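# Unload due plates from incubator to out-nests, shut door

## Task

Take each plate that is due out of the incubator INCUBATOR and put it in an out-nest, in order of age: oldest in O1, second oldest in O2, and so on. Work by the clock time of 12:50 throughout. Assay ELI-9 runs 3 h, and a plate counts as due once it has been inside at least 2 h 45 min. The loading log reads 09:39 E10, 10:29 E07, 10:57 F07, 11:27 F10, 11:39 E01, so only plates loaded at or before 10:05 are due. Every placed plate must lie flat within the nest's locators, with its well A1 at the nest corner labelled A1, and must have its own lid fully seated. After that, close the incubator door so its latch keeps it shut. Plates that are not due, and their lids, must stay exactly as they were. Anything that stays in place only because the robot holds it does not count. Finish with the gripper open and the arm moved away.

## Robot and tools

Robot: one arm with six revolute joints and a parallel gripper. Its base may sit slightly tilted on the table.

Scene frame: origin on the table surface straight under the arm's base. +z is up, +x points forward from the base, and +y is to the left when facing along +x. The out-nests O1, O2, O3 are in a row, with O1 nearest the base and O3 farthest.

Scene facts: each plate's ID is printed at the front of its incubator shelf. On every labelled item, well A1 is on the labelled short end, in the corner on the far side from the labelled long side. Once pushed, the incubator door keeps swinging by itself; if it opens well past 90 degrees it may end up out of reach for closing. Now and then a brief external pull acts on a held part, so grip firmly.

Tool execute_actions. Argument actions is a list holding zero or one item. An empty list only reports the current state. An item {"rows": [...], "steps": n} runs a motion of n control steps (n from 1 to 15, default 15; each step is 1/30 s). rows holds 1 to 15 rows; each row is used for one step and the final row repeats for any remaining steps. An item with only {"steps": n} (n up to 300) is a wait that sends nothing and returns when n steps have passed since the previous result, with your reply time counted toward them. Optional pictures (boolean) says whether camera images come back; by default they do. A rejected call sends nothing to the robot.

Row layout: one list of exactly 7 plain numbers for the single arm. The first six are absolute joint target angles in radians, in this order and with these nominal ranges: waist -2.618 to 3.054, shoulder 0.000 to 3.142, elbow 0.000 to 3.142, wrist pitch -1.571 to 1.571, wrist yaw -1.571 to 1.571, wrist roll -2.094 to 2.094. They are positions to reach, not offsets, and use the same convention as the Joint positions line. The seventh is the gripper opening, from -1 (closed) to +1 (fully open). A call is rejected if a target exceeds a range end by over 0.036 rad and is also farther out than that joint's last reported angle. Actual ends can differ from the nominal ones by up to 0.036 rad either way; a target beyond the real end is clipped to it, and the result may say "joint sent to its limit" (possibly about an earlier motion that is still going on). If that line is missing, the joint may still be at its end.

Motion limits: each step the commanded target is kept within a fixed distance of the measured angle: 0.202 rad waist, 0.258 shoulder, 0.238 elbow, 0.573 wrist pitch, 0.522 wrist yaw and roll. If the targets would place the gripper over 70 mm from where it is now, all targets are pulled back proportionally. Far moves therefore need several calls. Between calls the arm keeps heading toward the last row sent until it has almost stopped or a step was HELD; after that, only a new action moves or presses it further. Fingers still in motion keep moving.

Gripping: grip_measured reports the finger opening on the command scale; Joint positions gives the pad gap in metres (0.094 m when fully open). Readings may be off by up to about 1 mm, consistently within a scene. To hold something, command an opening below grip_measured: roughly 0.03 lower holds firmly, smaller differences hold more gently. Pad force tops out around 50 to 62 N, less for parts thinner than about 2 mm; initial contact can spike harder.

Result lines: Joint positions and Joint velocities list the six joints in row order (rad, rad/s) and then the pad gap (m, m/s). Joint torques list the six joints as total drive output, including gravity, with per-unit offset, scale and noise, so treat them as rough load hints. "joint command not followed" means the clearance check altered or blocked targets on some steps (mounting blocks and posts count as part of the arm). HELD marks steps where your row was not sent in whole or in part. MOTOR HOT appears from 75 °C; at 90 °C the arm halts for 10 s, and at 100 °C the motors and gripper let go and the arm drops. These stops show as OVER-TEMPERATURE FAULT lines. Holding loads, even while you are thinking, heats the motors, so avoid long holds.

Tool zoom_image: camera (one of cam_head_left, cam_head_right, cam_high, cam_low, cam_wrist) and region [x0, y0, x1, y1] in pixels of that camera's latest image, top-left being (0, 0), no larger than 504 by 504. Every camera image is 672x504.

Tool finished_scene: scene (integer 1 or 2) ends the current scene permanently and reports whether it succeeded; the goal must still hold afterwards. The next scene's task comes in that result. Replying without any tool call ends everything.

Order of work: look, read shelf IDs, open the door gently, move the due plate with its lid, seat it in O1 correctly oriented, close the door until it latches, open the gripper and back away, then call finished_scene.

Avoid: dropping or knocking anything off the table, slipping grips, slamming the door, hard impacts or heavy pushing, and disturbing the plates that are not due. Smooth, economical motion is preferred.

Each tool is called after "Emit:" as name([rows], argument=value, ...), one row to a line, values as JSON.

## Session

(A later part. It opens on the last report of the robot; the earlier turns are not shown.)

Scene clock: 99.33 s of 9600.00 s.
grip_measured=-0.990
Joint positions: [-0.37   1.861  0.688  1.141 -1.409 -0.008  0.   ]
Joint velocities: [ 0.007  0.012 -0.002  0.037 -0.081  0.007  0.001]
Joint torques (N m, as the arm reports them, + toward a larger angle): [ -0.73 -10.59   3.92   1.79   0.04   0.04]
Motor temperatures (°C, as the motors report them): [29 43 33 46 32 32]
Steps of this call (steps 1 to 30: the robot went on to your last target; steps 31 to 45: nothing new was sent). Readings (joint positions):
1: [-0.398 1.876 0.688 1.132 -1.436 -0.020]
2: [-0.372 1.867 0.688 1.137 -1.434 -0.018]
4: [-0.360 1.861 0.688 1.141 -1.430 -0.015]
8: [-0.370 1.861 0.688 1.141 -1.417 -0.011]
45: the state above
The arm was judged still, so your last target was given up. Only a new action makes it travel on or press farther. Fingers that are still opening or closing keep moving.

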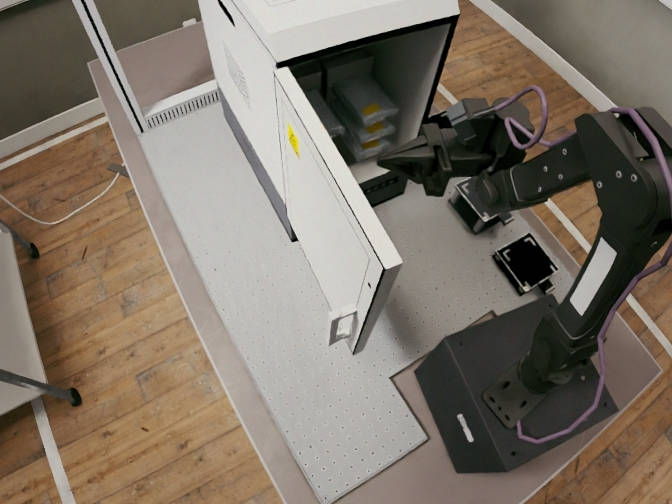

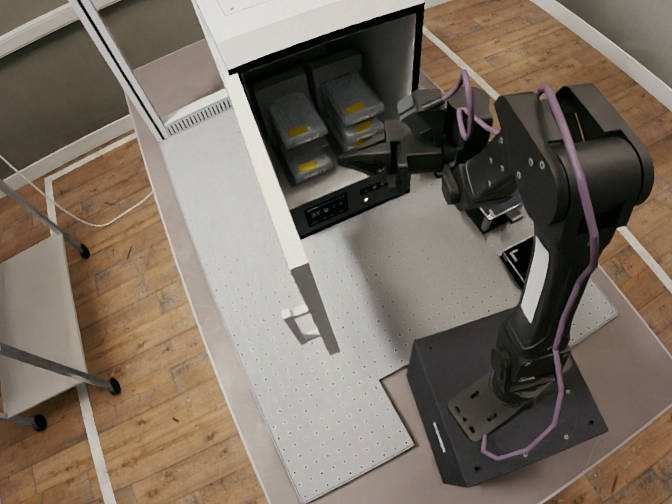

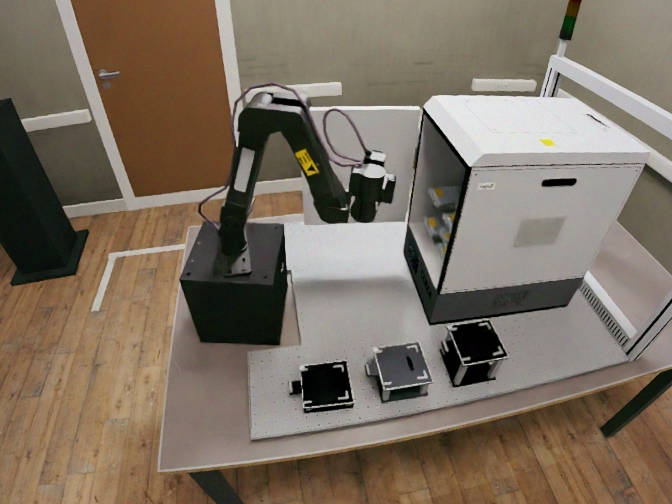

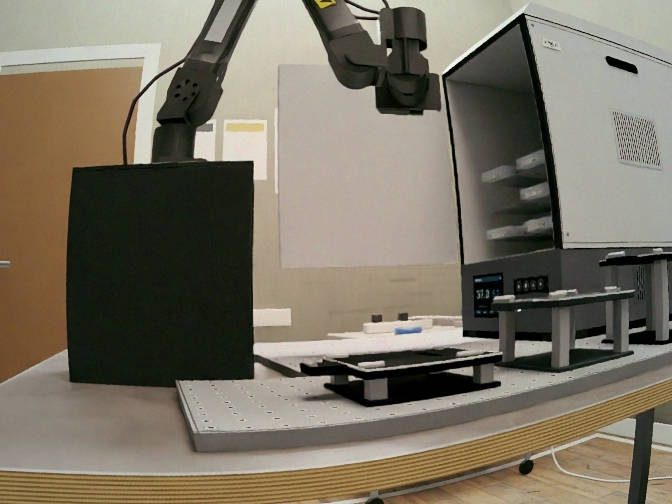

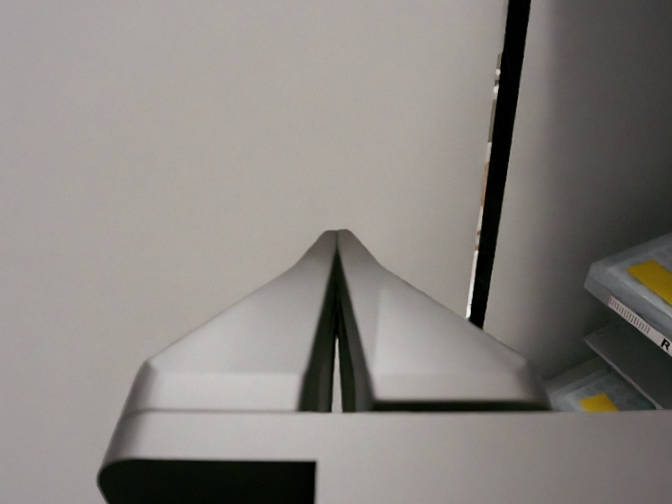

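Jammed briefly, but door is about 88°. Look inside.

Emit:
execute_actions([
  {"rows":[[-0.3,1.6,0.3,1.4,-1,0,1],[-0.3,1.6,0.3,1.4,-1,0,1],[-0.3,1.6,0.3,1.4,-1,0,1],[-0.3,1.6,0.3,1.4,-1,0,1],[-0.3,1.6,0.3,1.4,-0.6,0,1],[-0.05,1.75,0.3,1.5,0.03,0,1]]},
], pictures=false)

Emit:
execute_actions([
  {"steps":40},
])

Scene clock: 105.27 s of 9600.00 s.
grip_measured=+1.000
Joint positions: [-0.045  1.759  0.317  1.444 -0.207 -0.004  0.094]
Joint velocities: [-0.002 -0.012  0.002  0.198  1.531  0.022  0.   ]
Joint torques (N m, as the arm reports them, + toward a larger angle): [-0.35 -7.6   2.54  2.6   0.    0.01]
Motor temperatures (°C, as the motors report them): [29 43 33 46 32 32]
Steps of this call (steps 1 to 90: nothing new was sent; then 2.43 s passed at rest; steps 91 to 105: all 15 steps of this action). Readings (joint positions):
91: [-0.363 1.834 0.654 1.162 -1.335 -0.005]
92: [-0.352 1.774 0.578 1.193 -1.255 -0.004]
94: [-0.319 1.652 0.423 1.276 -1.170 -0.004]
98: [-0.145 1.695 0.317 1.408 -0.803 -0.004]
105: the state above

Scene clock: 106.60 s of 9600.00 s.
grip_measured=+1.000
Joint positions: [-0.045  1.759  0.317  1.469  0.02  -0.004  0.094]
Joint velocities: [-0.002  0.002 -0.007 -0.066  0.007 -0.037  0.   ]
Joint torques (N m, as the arm reports them, + toward a larger angle): [-0.39 -7.63  2.56  2.66  0.07 -0.01]
Motor temperatures (°C, as the motors report them): [29 43 33 46 32 32]
Steps of this call (steps 1 to 30: the robot went on to your last target; steps 31 to 40: nothing new was sent). Readings (joint positions):
1: [-0.045 1.759 0.317 1.450 -0.160 -0.004]
2: [-0.045 1.759 0.317 1.454 -0.123 -0.004]
4: [-0.045 1.759 0.317 1.460 -0.070 -0.004]
8: [-0.045 1.759 0.317 1.466 -0.016 -0.004]
40: the state above
The arm was judged still, so your last target was given up. Only a new action makes it travel on or press farther. Fingers that are still opening or closing keep moving.

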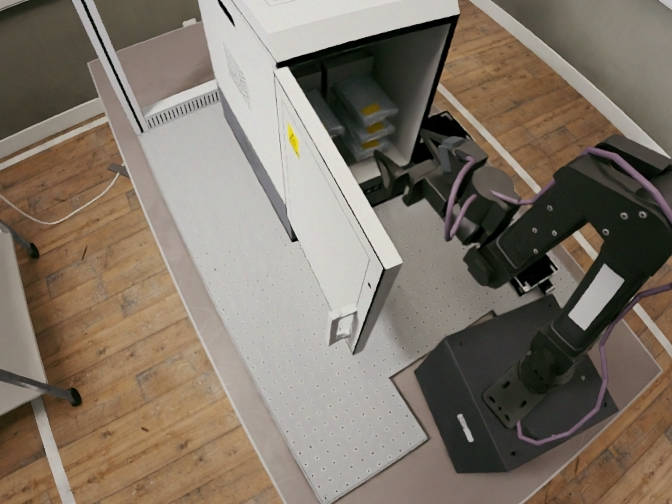

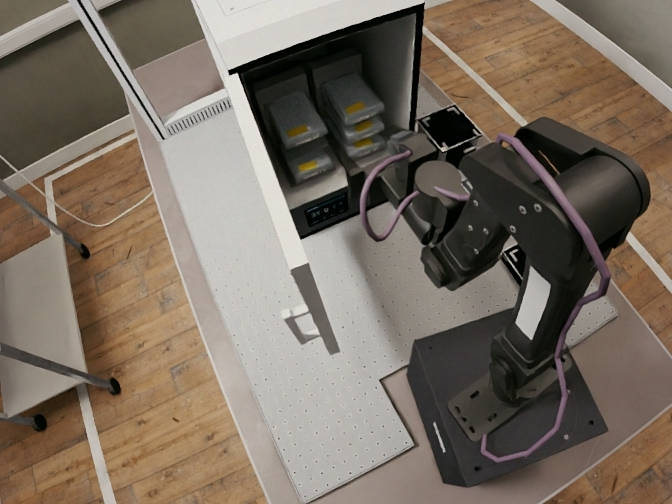

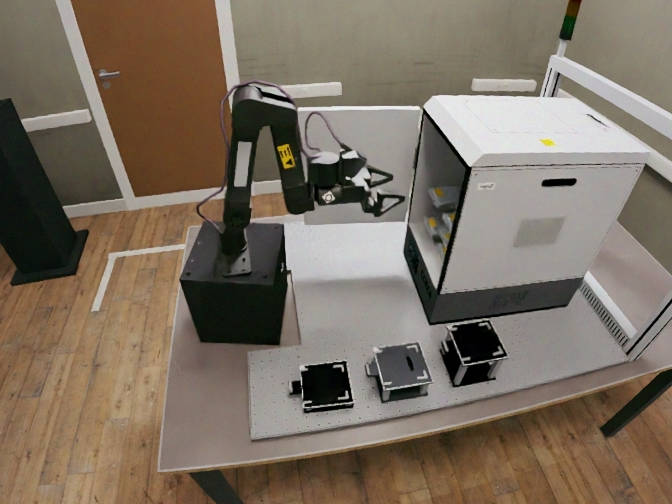

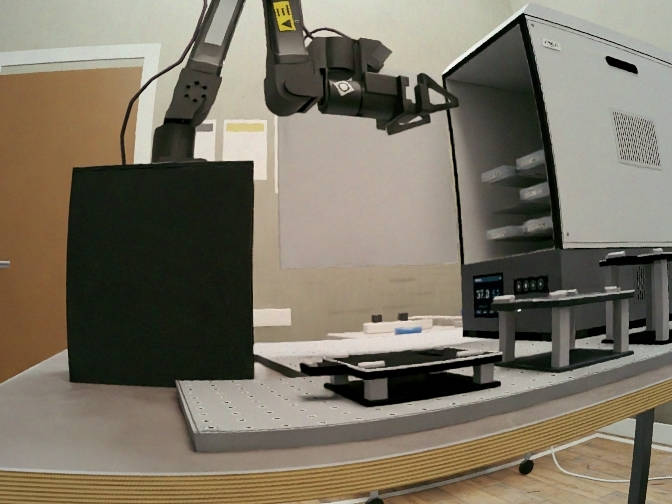

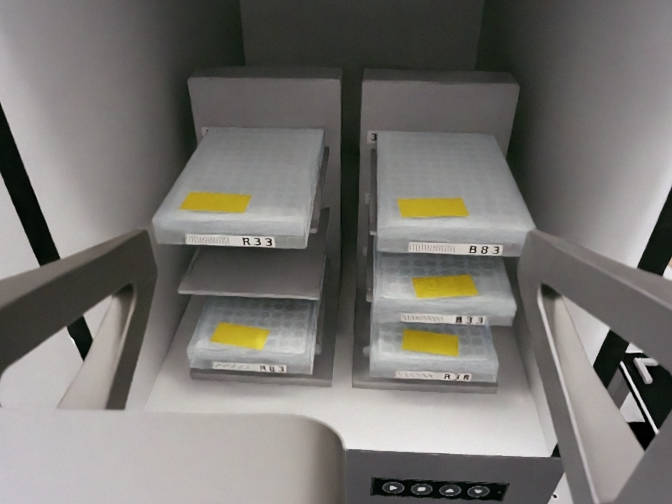

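Emit:
execute_actions([
  {"rows":[[0.14,2.29,0.735,1.26,0.2,0.065,1]]},
], pictures=false)

Emit:
execute_actions([
  {"steps":30},
])

Scene clock: 124.97 s of 9600.00 s.
grip_measured=+1.000
Joint positions: [0.139 2.322 0.713 1.233 0.177 0.053 0.094]
Joint velocities: [-0.002 -0.007  0.002  0.007  0.11  -0.007  0.   ]
Joint torques (N m, as the arm reports them, + toward a larger angle): [  0.17 -13.44   4.43   2.44   0.12   0.03]
Motor temperatures (°C, as the motors report them): [29 42 32 49 32 32]
Steps of this call (steps 1 to 90: nothing new was sent; then 14.87 s passed at rest; steps 91 to 105: all 15 steps of this action). Readings (joint positions):
91: [-0.029 1.780 0.333 1.467 0.048 0.004]
92: [0.003 1.831 0.381 1.455 0.077 0.012]
94: [0.071 1.965 0.502 1.411 0.107 0.024]
98: [0.134 2.237 0.704 1.334 0.142 0.041]
105: the state above

Scene clock: 125.97 s of 9600.00 s.
grip_measured=+1.000
Joint positions: [0.139 2.322 0.713 1.234 0.188 0.056 0.094]
Joint velocities: [-0.002 -0.007 -0.007 -0.007  0.022 -0.095  0.   ]
Joint torques (N m, as the arm reports them, + toward a larger angle): [  0.12 -13.51   4.47   2.55   0.14   0.06]
Motor temperatures (°C, as the motors report them): [29 42 32 49 32 32]
Steps of this call (steps 1 to 15: the robot went on to your last target; steps 16 to 30: nothing new was sent). Readings (joint positions):
1: [0.139 2.322 0.713 1.234 0.179 0.054]
2: [0.139 2.322 0.713 1.234 0.181 0.054]
4: [0.139 2.322 0.713 1.234 0.184 0.055]
8: [0.139 2.322 0.713 1.234 0.186 0.056]
30: the state above
The arm was judged still, so your last target was given up. Only a new action makes it travel on or press farther. Fingers that are still opening or closing keep moving.

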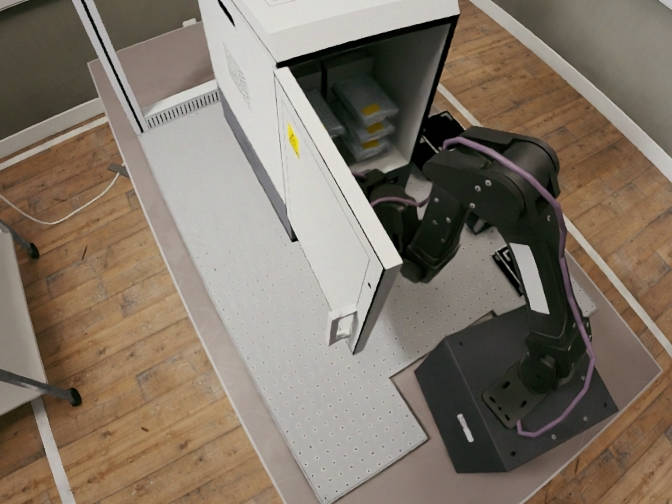

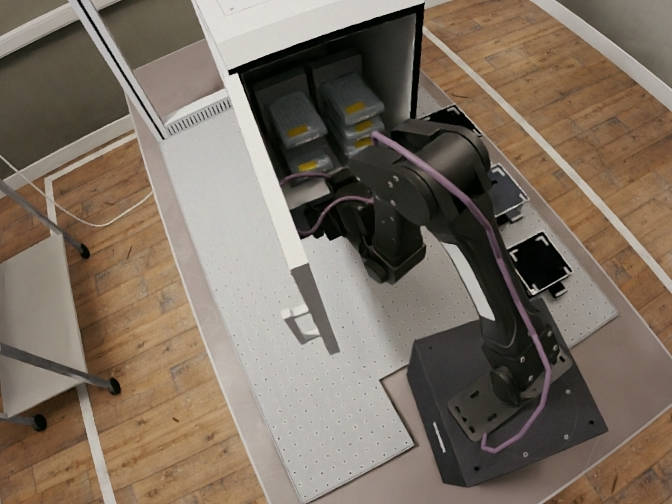

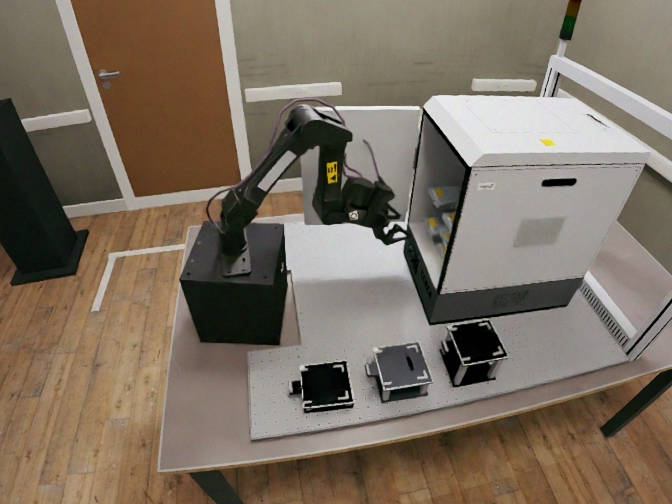

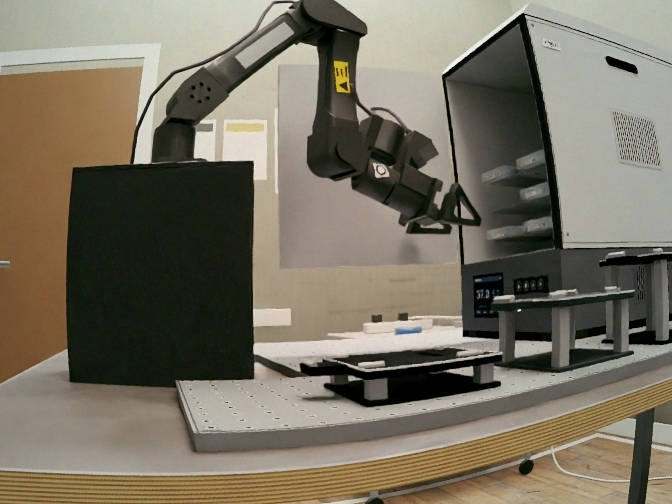

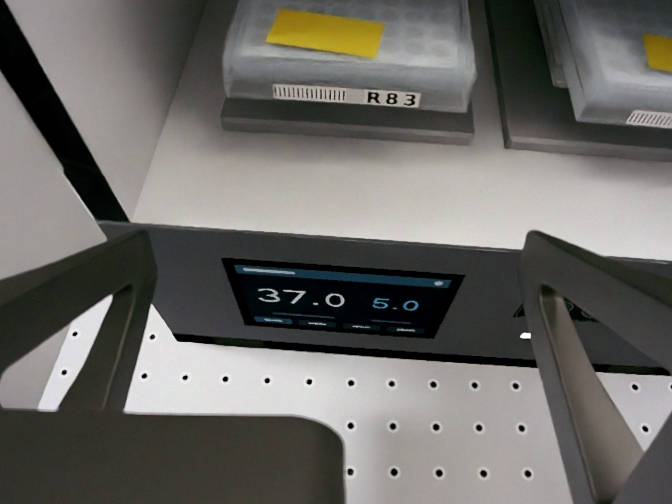

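Emit:
execute_actions([
  {"rows":[[0.13,2.33,0.78,1.26,0.22,0.07,1],[0.13,2.35,0.82,1.25,0.24,0.08,1],[0.13,2.37,0.86,1.24,0.26,0.09,1],[0.13,2.39,0.9,1.22,0.262,0.095,1],[0.13,2.41,0.93,1.2,0.262,0.095,1],[0.13,2.425,0.96,1.185,0.262,0.095,1]]},
], pictures=false)

Emit:
execute_actions([
  {"steps":20},
])

Scene clock: 137.40 s of 9600.00 s.
grip_measured=+1.000
Joint positions: [0.139 2.421 0.932 1.181 0.246 0.085 0.094]
Joint velocities: [ 0.007 -0.002 -0.007 -0.095  0.037  0.007  0.   ]
Joint torques (N m, as the arm reports them, + toward a larger angle): [ -0.61 -11.75   5.56   2.38   0.12   0.05]
Motor temperatures (°C, as the motors report them): [29 44 32 50 32 32]
Steps of this call (steps 1 to 90: nothing new was sent; then 7.93 s passed at rest; steps 91 to 105: all 15 steps of this action). Readings (joint positions):
91: [0.139 2.322 0.717 1.233 0.190 0.057]
92: [0.139 2.328 0.730 1.233 0.197 0.059]
94: [0.139 2.357 0.791 1.228 0.216 0.068]
98: [0.139 2.417 0.922 1.202 0.235 0.079]
105: the state above

Scene clock: 138.07 s of 9600.00 s.
grip_measured=+1.000
Joint positions: [0.139 2.421 0.932 1.176 0.249 0.086 0.094]
Joint velocities: [-0.017 -0.002 -0.002  0.022 -0.007  0.022  0.   ]
Joint torques (N m, as the arm reports them, + toward a larger angle): [ -0.6  -11.77   5.53   2.37   0.15   0.05]
Motor temperatures (°C, as the motors report them): [29 44 32 50 32 32]
Steps of this call (steps 1 to 15: the robot went on to your last target; steps 16 to 20: nothing new was sent). Readings (joint positions):
1: [0.139 2.421 0.932 1.180 0.247 0.085]
2: [0.139 2.421 0.932 1.179 0.247 0.086]
4: [0.139 2.421 0.932 1.178 0.248 0.086]
8: [0.139 2.421 0.932 1.177 0.249 0.086]
20: the state above
The arm was judged still, so your last target was given up. Only a new action makes it travel on or press farther. Fingers that are still opening or closing keep moving.

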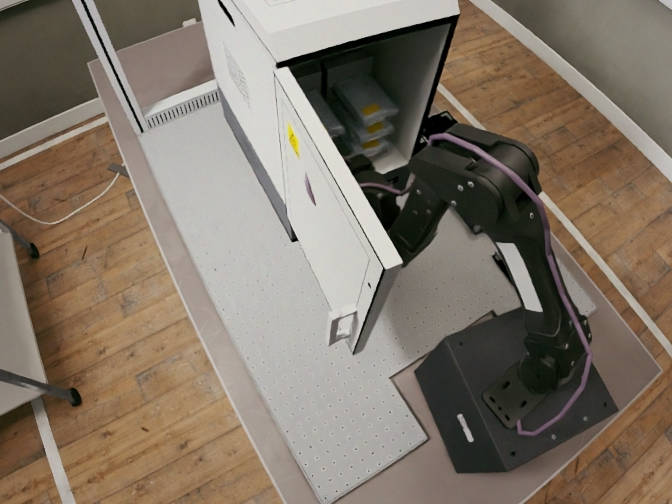

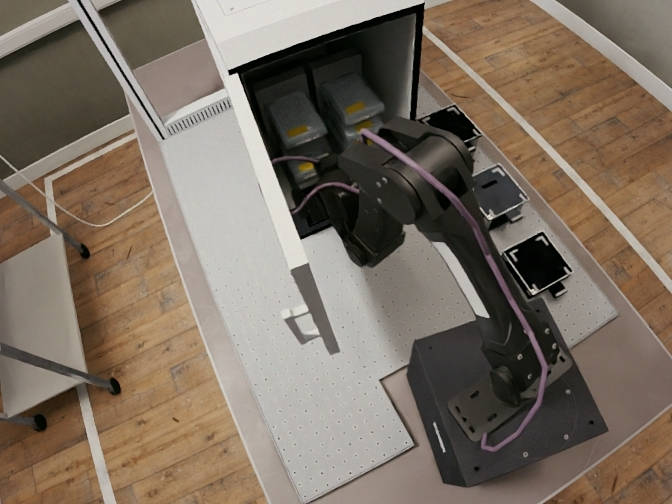

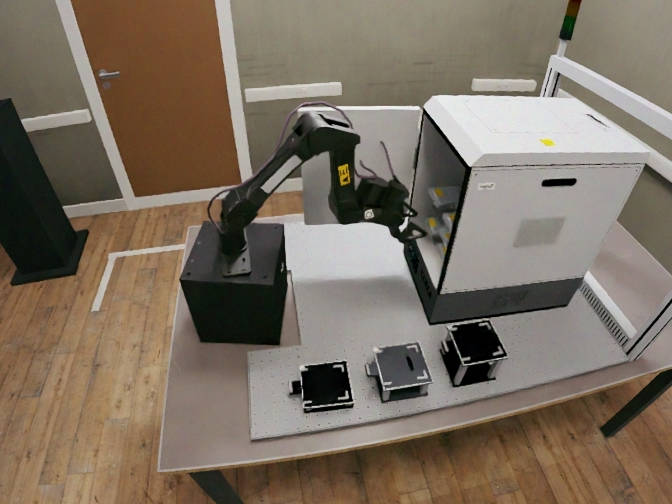

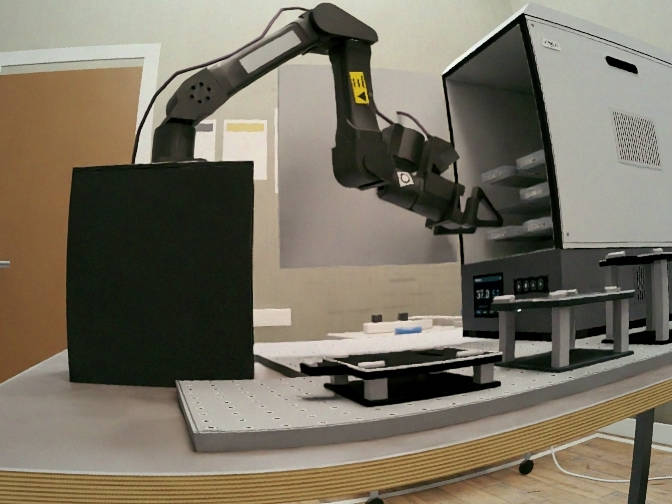

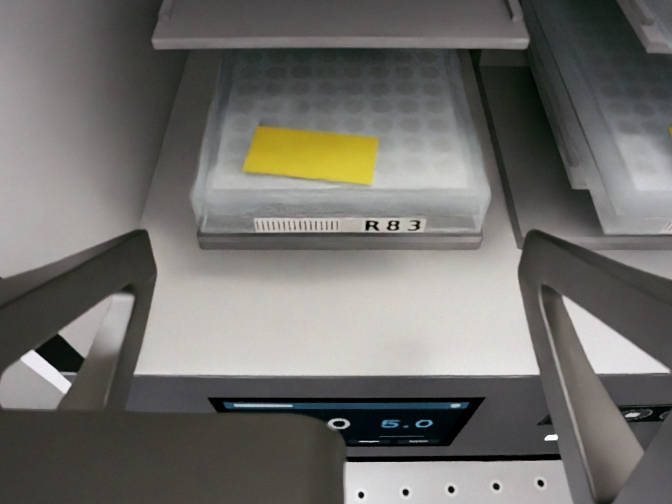

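Emit:
execute_actions([
  {"rows":[[0.128,2.44,0.96,1.17,0.24,0.09,1],[0.128,2.44,0.96,1.17,0.24,0.09,1],[0.128,2.44,0.96,1.17,0.24,0.09,1],[0.126,2.445,0.98,1.155,0.238,0.09,1],[0.124,2.45,1.0,1.14,0.236,0.09,1],[0.122,2.455,1.02,1.125,0.233,0.09,1],[0.119,2.46,1.04,1.11,0.23,0.09,1],[0.116,2.467,1.06,1.1,0.227,0.09,1],[0.113,2.474,1.08,1.09,0.224,0.09,1],[0.111,2.48,1.095,1.08,0.222,0.09,1],[0.11,2.484,1.11,1.07,0.22,0.09,1]]},
], pictures=false)

Emit:
execute_actions([
  {"steps":20},
])

Scene clock: 148.37 s of 9600.00 s.
grip_measured=+1.000
Joint positions: [0.118 2.486 1.077 1.08  0.232 0.086 0.094]
Joint velocities: [-0.012  0.007  0.056 -0.154 -0.037  0.066  0.   ]
Joint torques (N m, as the arm reports them, + toward a larger angle): [ -0.48 -13.01   6.02   2.2   -0.05   0.  ]
Motor temperatures (°C, as the motors report them): [29 45 32 50 32 32]
Steps of this call (steps 1 to 90: nothing new was sent; then 6.80 s passed at rest; steps 91 to 105: all 15 steps of this action). Readings (joint positions):
91: [0.139 2.423 0.932 1.176 0.249 0.086]
92: [0.139 2.425 0.932 1.176 0.249 0.086]
94: [0.139 2.433 0.933 1.171 0.249 0.086]
98: [0.134 2.463 0.985 1.127 0.243 0.086]
105: the state above

Scene clock: 149.03 s of 9600.00 s.
grip_measured=+1.000
Joint positions: [0.118 2.486 1.078 1.061 0.229 0.086 0.094]
Joint velocities: [ 0.012 -0.007 -0.012 -0.066 -0.037 -0.066  0.   ]
Joint torques (N m, as the arm reports them, + toward a larger angle): [ -0.51 -13.08   6.22   2.36  -0.04  -0.01]
Motor temperatures (°C, as the motors report them): [29 45 32 50 32 32]
Steps of this call (steps 1 to 20: the robot went on to your last target). Readings (joint positions):
1: [0.118 2.486 1.078 1.079 0.232 0.086]
2: [0.118 2.486 1.078 1.076 0.231 0.086]
4: [0.118 2.486 1.078 1.069 0.230 0.086]
8: [0.118 2.486 1.078 1.064 0.229 0.086]
20: the state above

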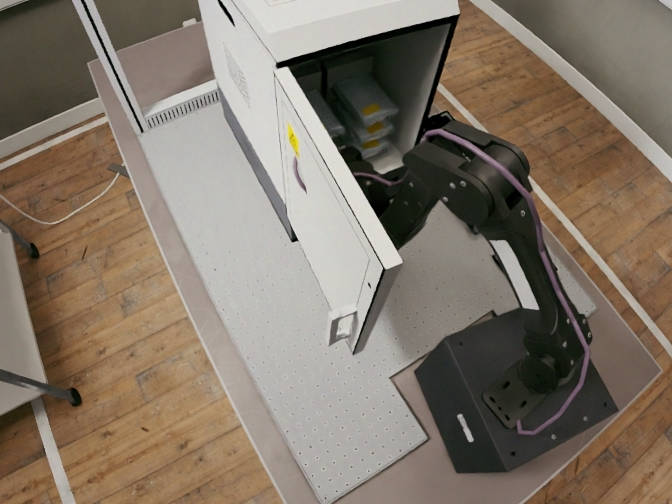

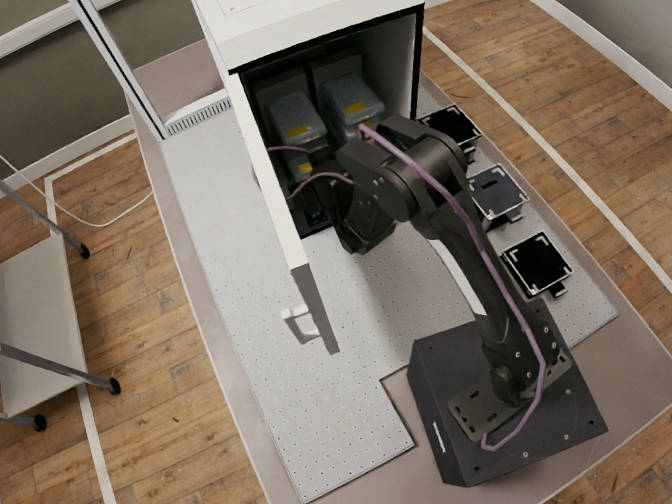

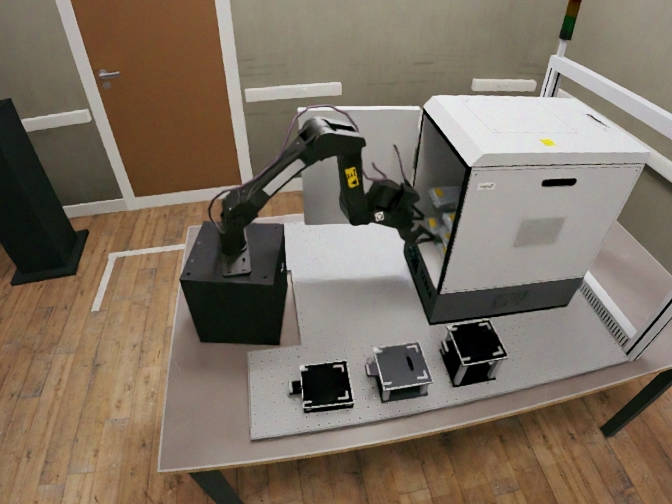

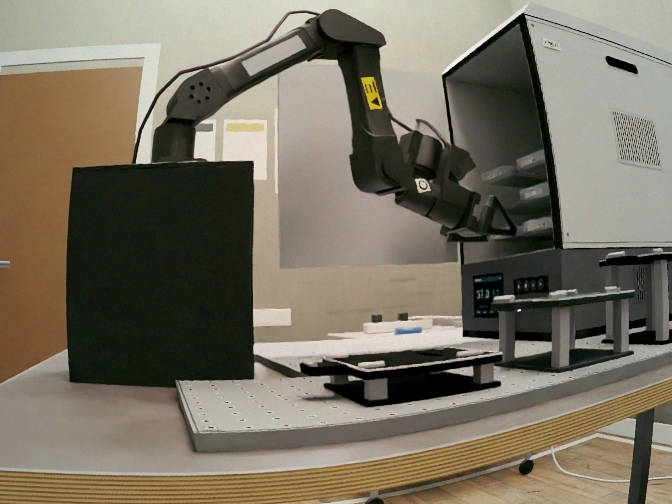

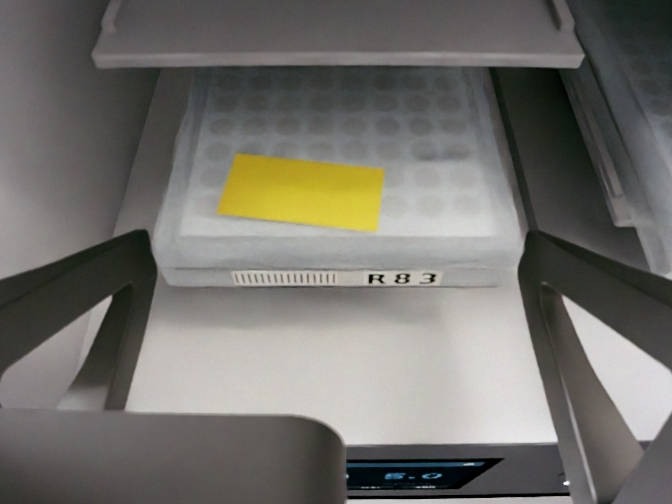

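Emit:
execute_actions([
  {"rows":[[0.106,2.494,1.14,1.05,0.22,0.09,1]]},
], pictures=false)

Emit:
execute_actions([
  {"rows":[[0.106,2.494,1.14,1.05,0.22,0.09,0.75]]},
], pictures=false)

Emit:
execute_actions([
  {"rows":[[0.106,2.47,1.13,1.07,0.22,0.09,0.75],[0.106,2.46,1.13,1.07,0.22,0.09,0.75],[0.106,2.45,1.13,1.07,0.22,0.09,0.75],[0.106,2.44,1.13,1.07,0.22,0.09,0.75]]},
])

Scene clock: 158.20 s of 9600.00 s.
grip_measured=+1.000
Joint positions: [0.118 2.495 1.103 1.042 0.228 0.086 0.094]
Joint velocities: [ 0.002  0.007  0.017  0.007  0.007 -0.022  0.   ]
Joint torques (N m, as the arm reports them, + toward a larger angle): [ -0.76 -13.09   6.63   2.36  -0.03  -0.01]
Motor temperatures (°C, as the motors report them): [29 46 33 50 32 32]
Steps of this call (steps 1 to 15: the robot went on to your last target; steps 16 to 90: nothing new was sent; then 5.67 s passed at rest; steps 91 to 105: all 15 steps of this action). Readings (joint positions):
91: [0.118 2.486 1.081 1.058 0.229 0.086]
92: [0.118 2.489 1.089 1.054 0.229 0.086]
94: [0.118 2.494 1.100 1.049 0.228 0.086]
98: [0.118 2.495 1.103 1.045 0.228 0.086]
105: the state above

Scene clock: 158.70 s of 9600.00 s.
grip_measured=+0.784
Joint positions: [0.118 2.495 1.103 1.041 0.227 0.086 0.084]
Joint velocities: [-0.002  0.002 -0.002 -0.037 -0.037 -0.037 -0.   ]
Joint torques (N m, as the arm reports them, + toward a larger angle): [ -0.79 -13.13   6.6    2.37  -0.02   0.  ]
Motor temperatures (°C, as the motors report them): [29 46 33 50 32 32]
Steps of this call (steps 1 to 15: all 15 steps of this action). Readings (joint positions):
1: [0.118 2.495 1.103 1.041 0.228 0.086]
2: [0.118 2.495 1.103 1.041 0.227 0.086]
4: [0.118 2.495 1.103 1.041 0.227 0.086]
8: [0.118 2.495 1.103 1.041 0.227 0.086]
15: the state above

Scene clock: 159.20 s of 9600.00 s.
grip_measured=+0.784
Joint positions: [0.118 2.487 1.103 1.033 0.227 0.086 0.084]
Joint velocities: [ 0.002  0.007 -0.007 -0.007  0.066 -0.037 -0.   ]
Joint torques (N m, as the arm reports them, + toward a larger angle): [ -0.79 -17.14   5.93   2.67  -0.02   0.  ]
Motor temperatures (°C, as the motors report them): [29 46 33 50 32 32]
Steps of this call (steps 1 to 15: all 15 steps of this action). Readings (joint positions):
1: [0.118 2.495 1.103 1.041 0.227 0.086]
2: [0.118 2.495 1.103 1.041 0.227 0.086]
4: [0.118 2.493 1.103 1.041 0.227 0.086]
8: [0.118 2.487 1.103 1.033 0.227 0.086]
15: the state above

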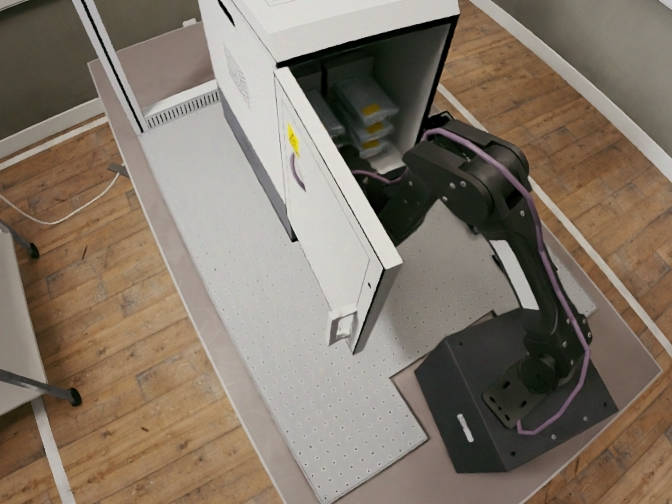

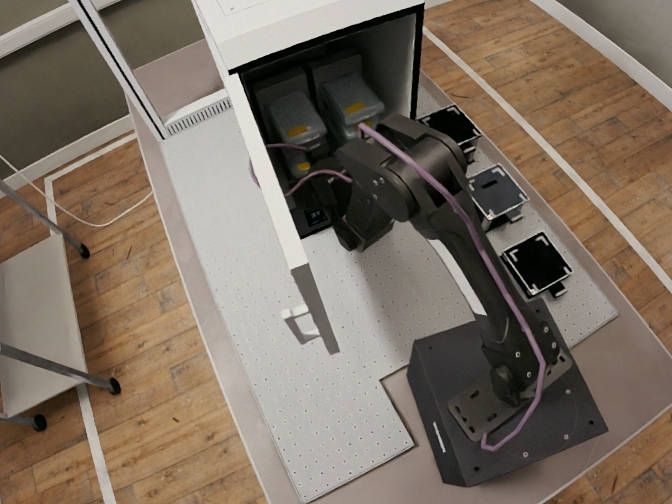

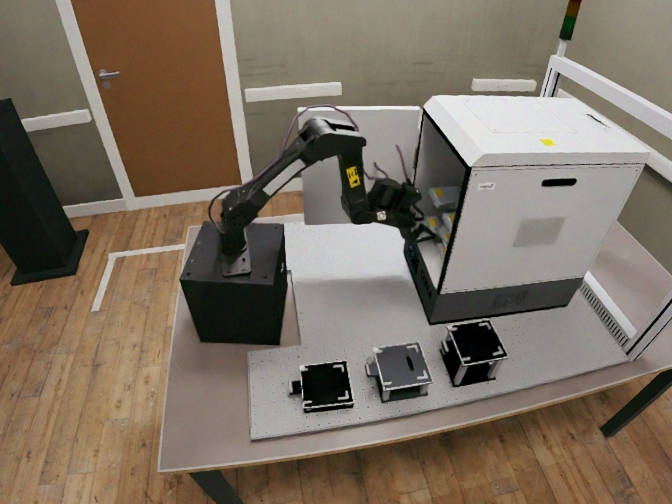

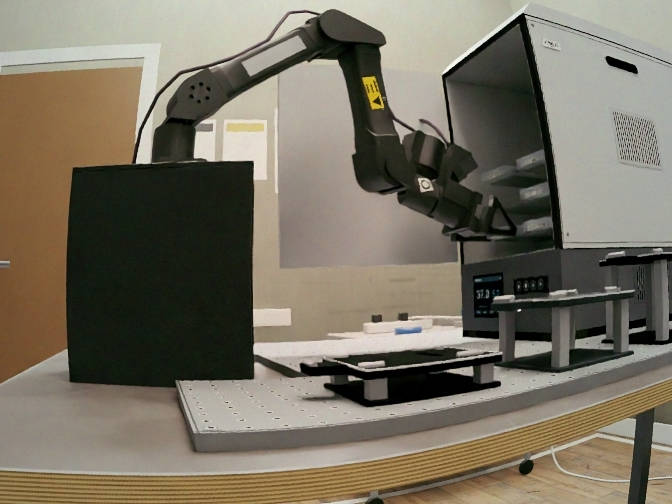

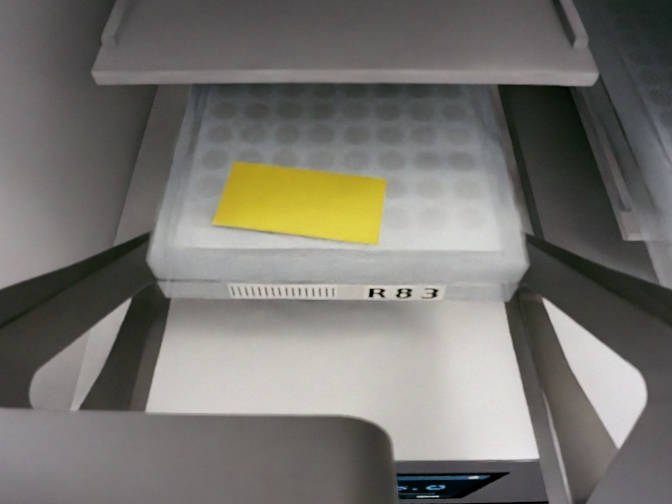

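Emit:
execute_actions([
  {"rows":[[0.118,2.43,1.1,1.07,0.23,0.09,0.75],[0.12,2.42,1.09,1.07,0.235,0.09,0.75],[0.125,2.41,1.08,1.08,0.24,0.09,0.75],[0.13,2.4,1.06,1.1,0.244,0.09,0.75],[0.135,2.39,1.035,1.12,0.248,0.095,0.75],[0.14,2.382,1.01,1.14,0.252,0.095,0.75],[0.145,2.374,0.985,1.16,0.256,0.1,0.75],[0.15,2.366,0.96,1.18,0.26,0.1,0.75],[0.155,2.358,0.935,1.195,0.265,0.1,0.75],[0.16,2.35,0.91,1.21,0.27,0.105,0.75],[0.163,2.342,0.885,1.225,0.274,0.105,0.75],[0.167,2.336,0.86,1.24,0.278,0.105,0.75],[0.17,2.33,0.835,1.255,0.281,0.105,0.75],[0.173,2.325,0.81,1.265,0.284,0.105,0.75],[0.175,2.32,0.79,1.27,0.285,0.105,0.75]]},
], pictures=false)

Emit:
execute_actions([
  {"steps":15},
])

Scene clock: 175.63 s of 9600.00 s.
grip_measured=+0.784
Joint positions: [0.163 2.366 0.846 1.18  0.258 0.094 0.084]
Joint velocities: [ 0.105 -0.125 -0.711  0.3    0.125  0.037 -0.   ]
Joint torques (N m, as the arm reports them, + toward a larger angle): [  0.47 -14.89   2.37   2.75   0.21   0.05]
Motor temperatures (°C, as the motors report them): [29 50 33 51 32 32]
Steps of this call (steps 1 to 15: the robot went on to your last target; steps 16 to 90: nothing new was sent; then 12.93 s passed at rest; steps 91 to 105: all 15 steps of this action). Readings (joint positions):
91: [0.118 2.486 1.103 1.032 0.227 0.086]
92: [0.118 2.484 1.103 1.030 0.227 0.086]
94: [0.118 2.471 1.093 1.029 0.228 0.086]
98: [0.126 2.420 1.019 1.075 0.237 0.088]
105: the state above

Scene clock: 176.13 s of 9600.00 s.
grip_measured=+0.784
Joint positions: [0.168 2.362 0.797 1.218 0.27  0.096 0.084]
Joint velocities: [-0.002 -0.002 -0.007  0.007 -0.081  0.007 -0.001]
Joint torques (N m, as the arm reports them, + toward a larger angle): [  0.59 -14.9    2.58   2.81   0.16   0.04]
Motor temperatures (°C, as the motors report them): [29 50 33 52 32 32]
Steps of this call (steps 1 to 15: the robot went on to your last target). Readings (joint positions):
1: [0.166 2.363 0.824 1.188 0.260 0.095]
2: [0.167 2.362 0.810 1.193 0.262 0.095]
4: [0.168 2.362 0.798 1.193 0.265 0.095]
8: [0.168 2.362 0.797 1.209 0.269 0.096]
15: the state above

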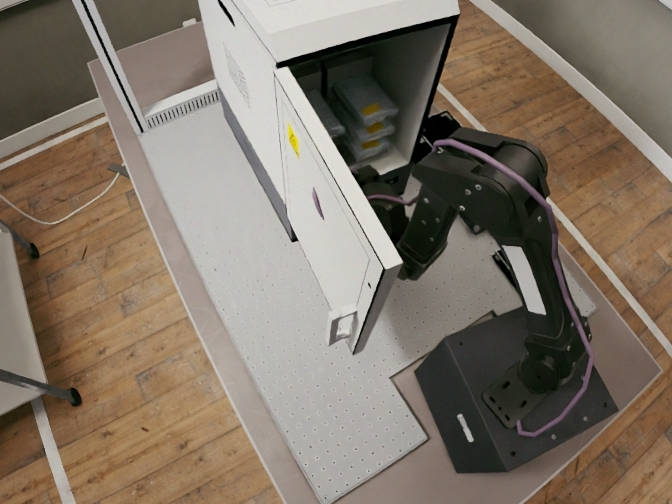

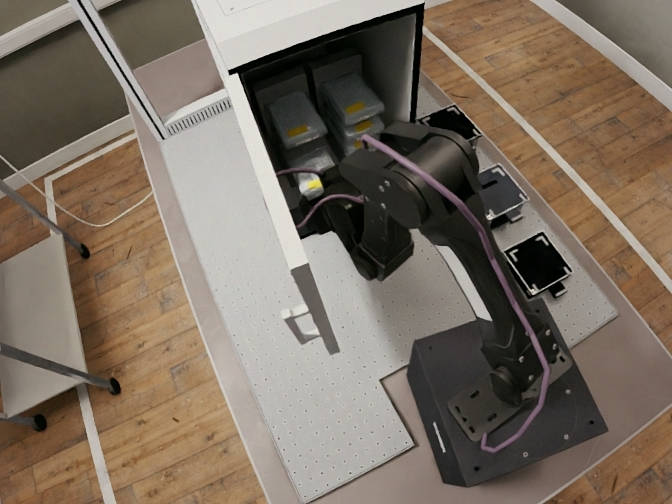

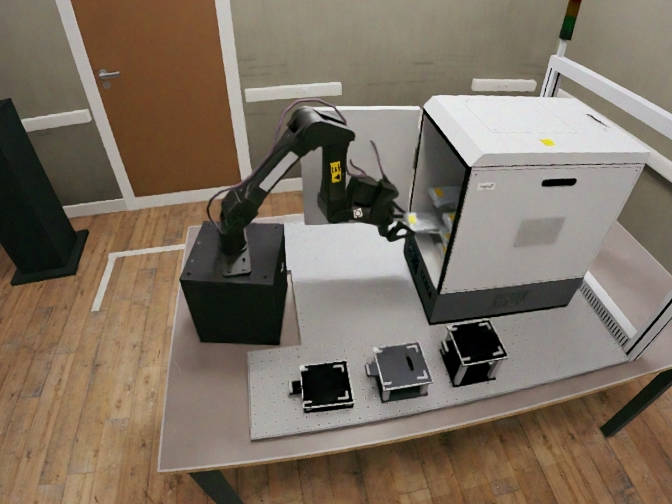

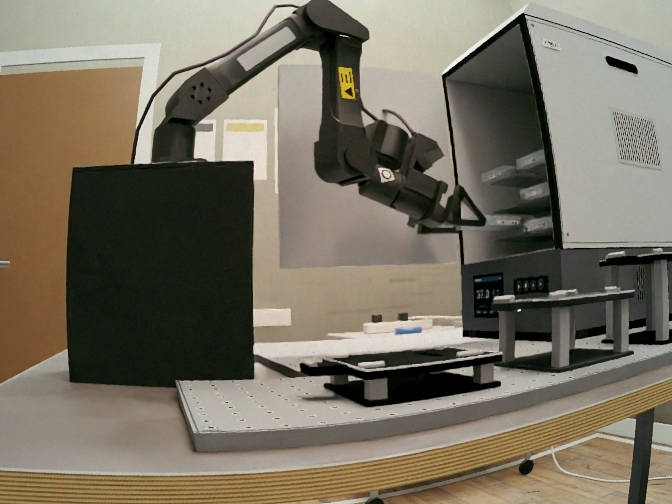

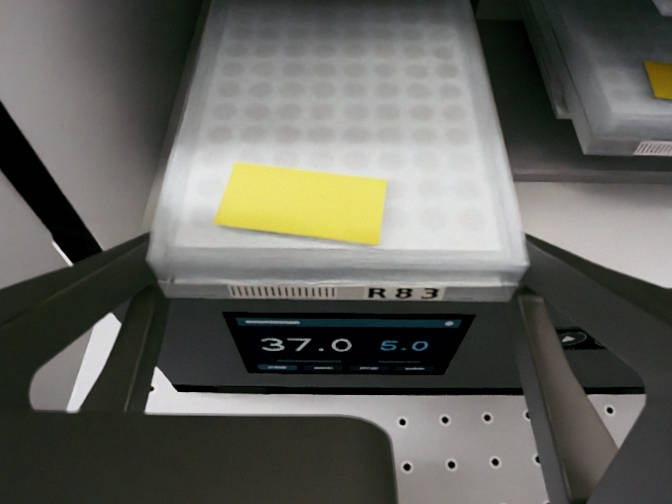

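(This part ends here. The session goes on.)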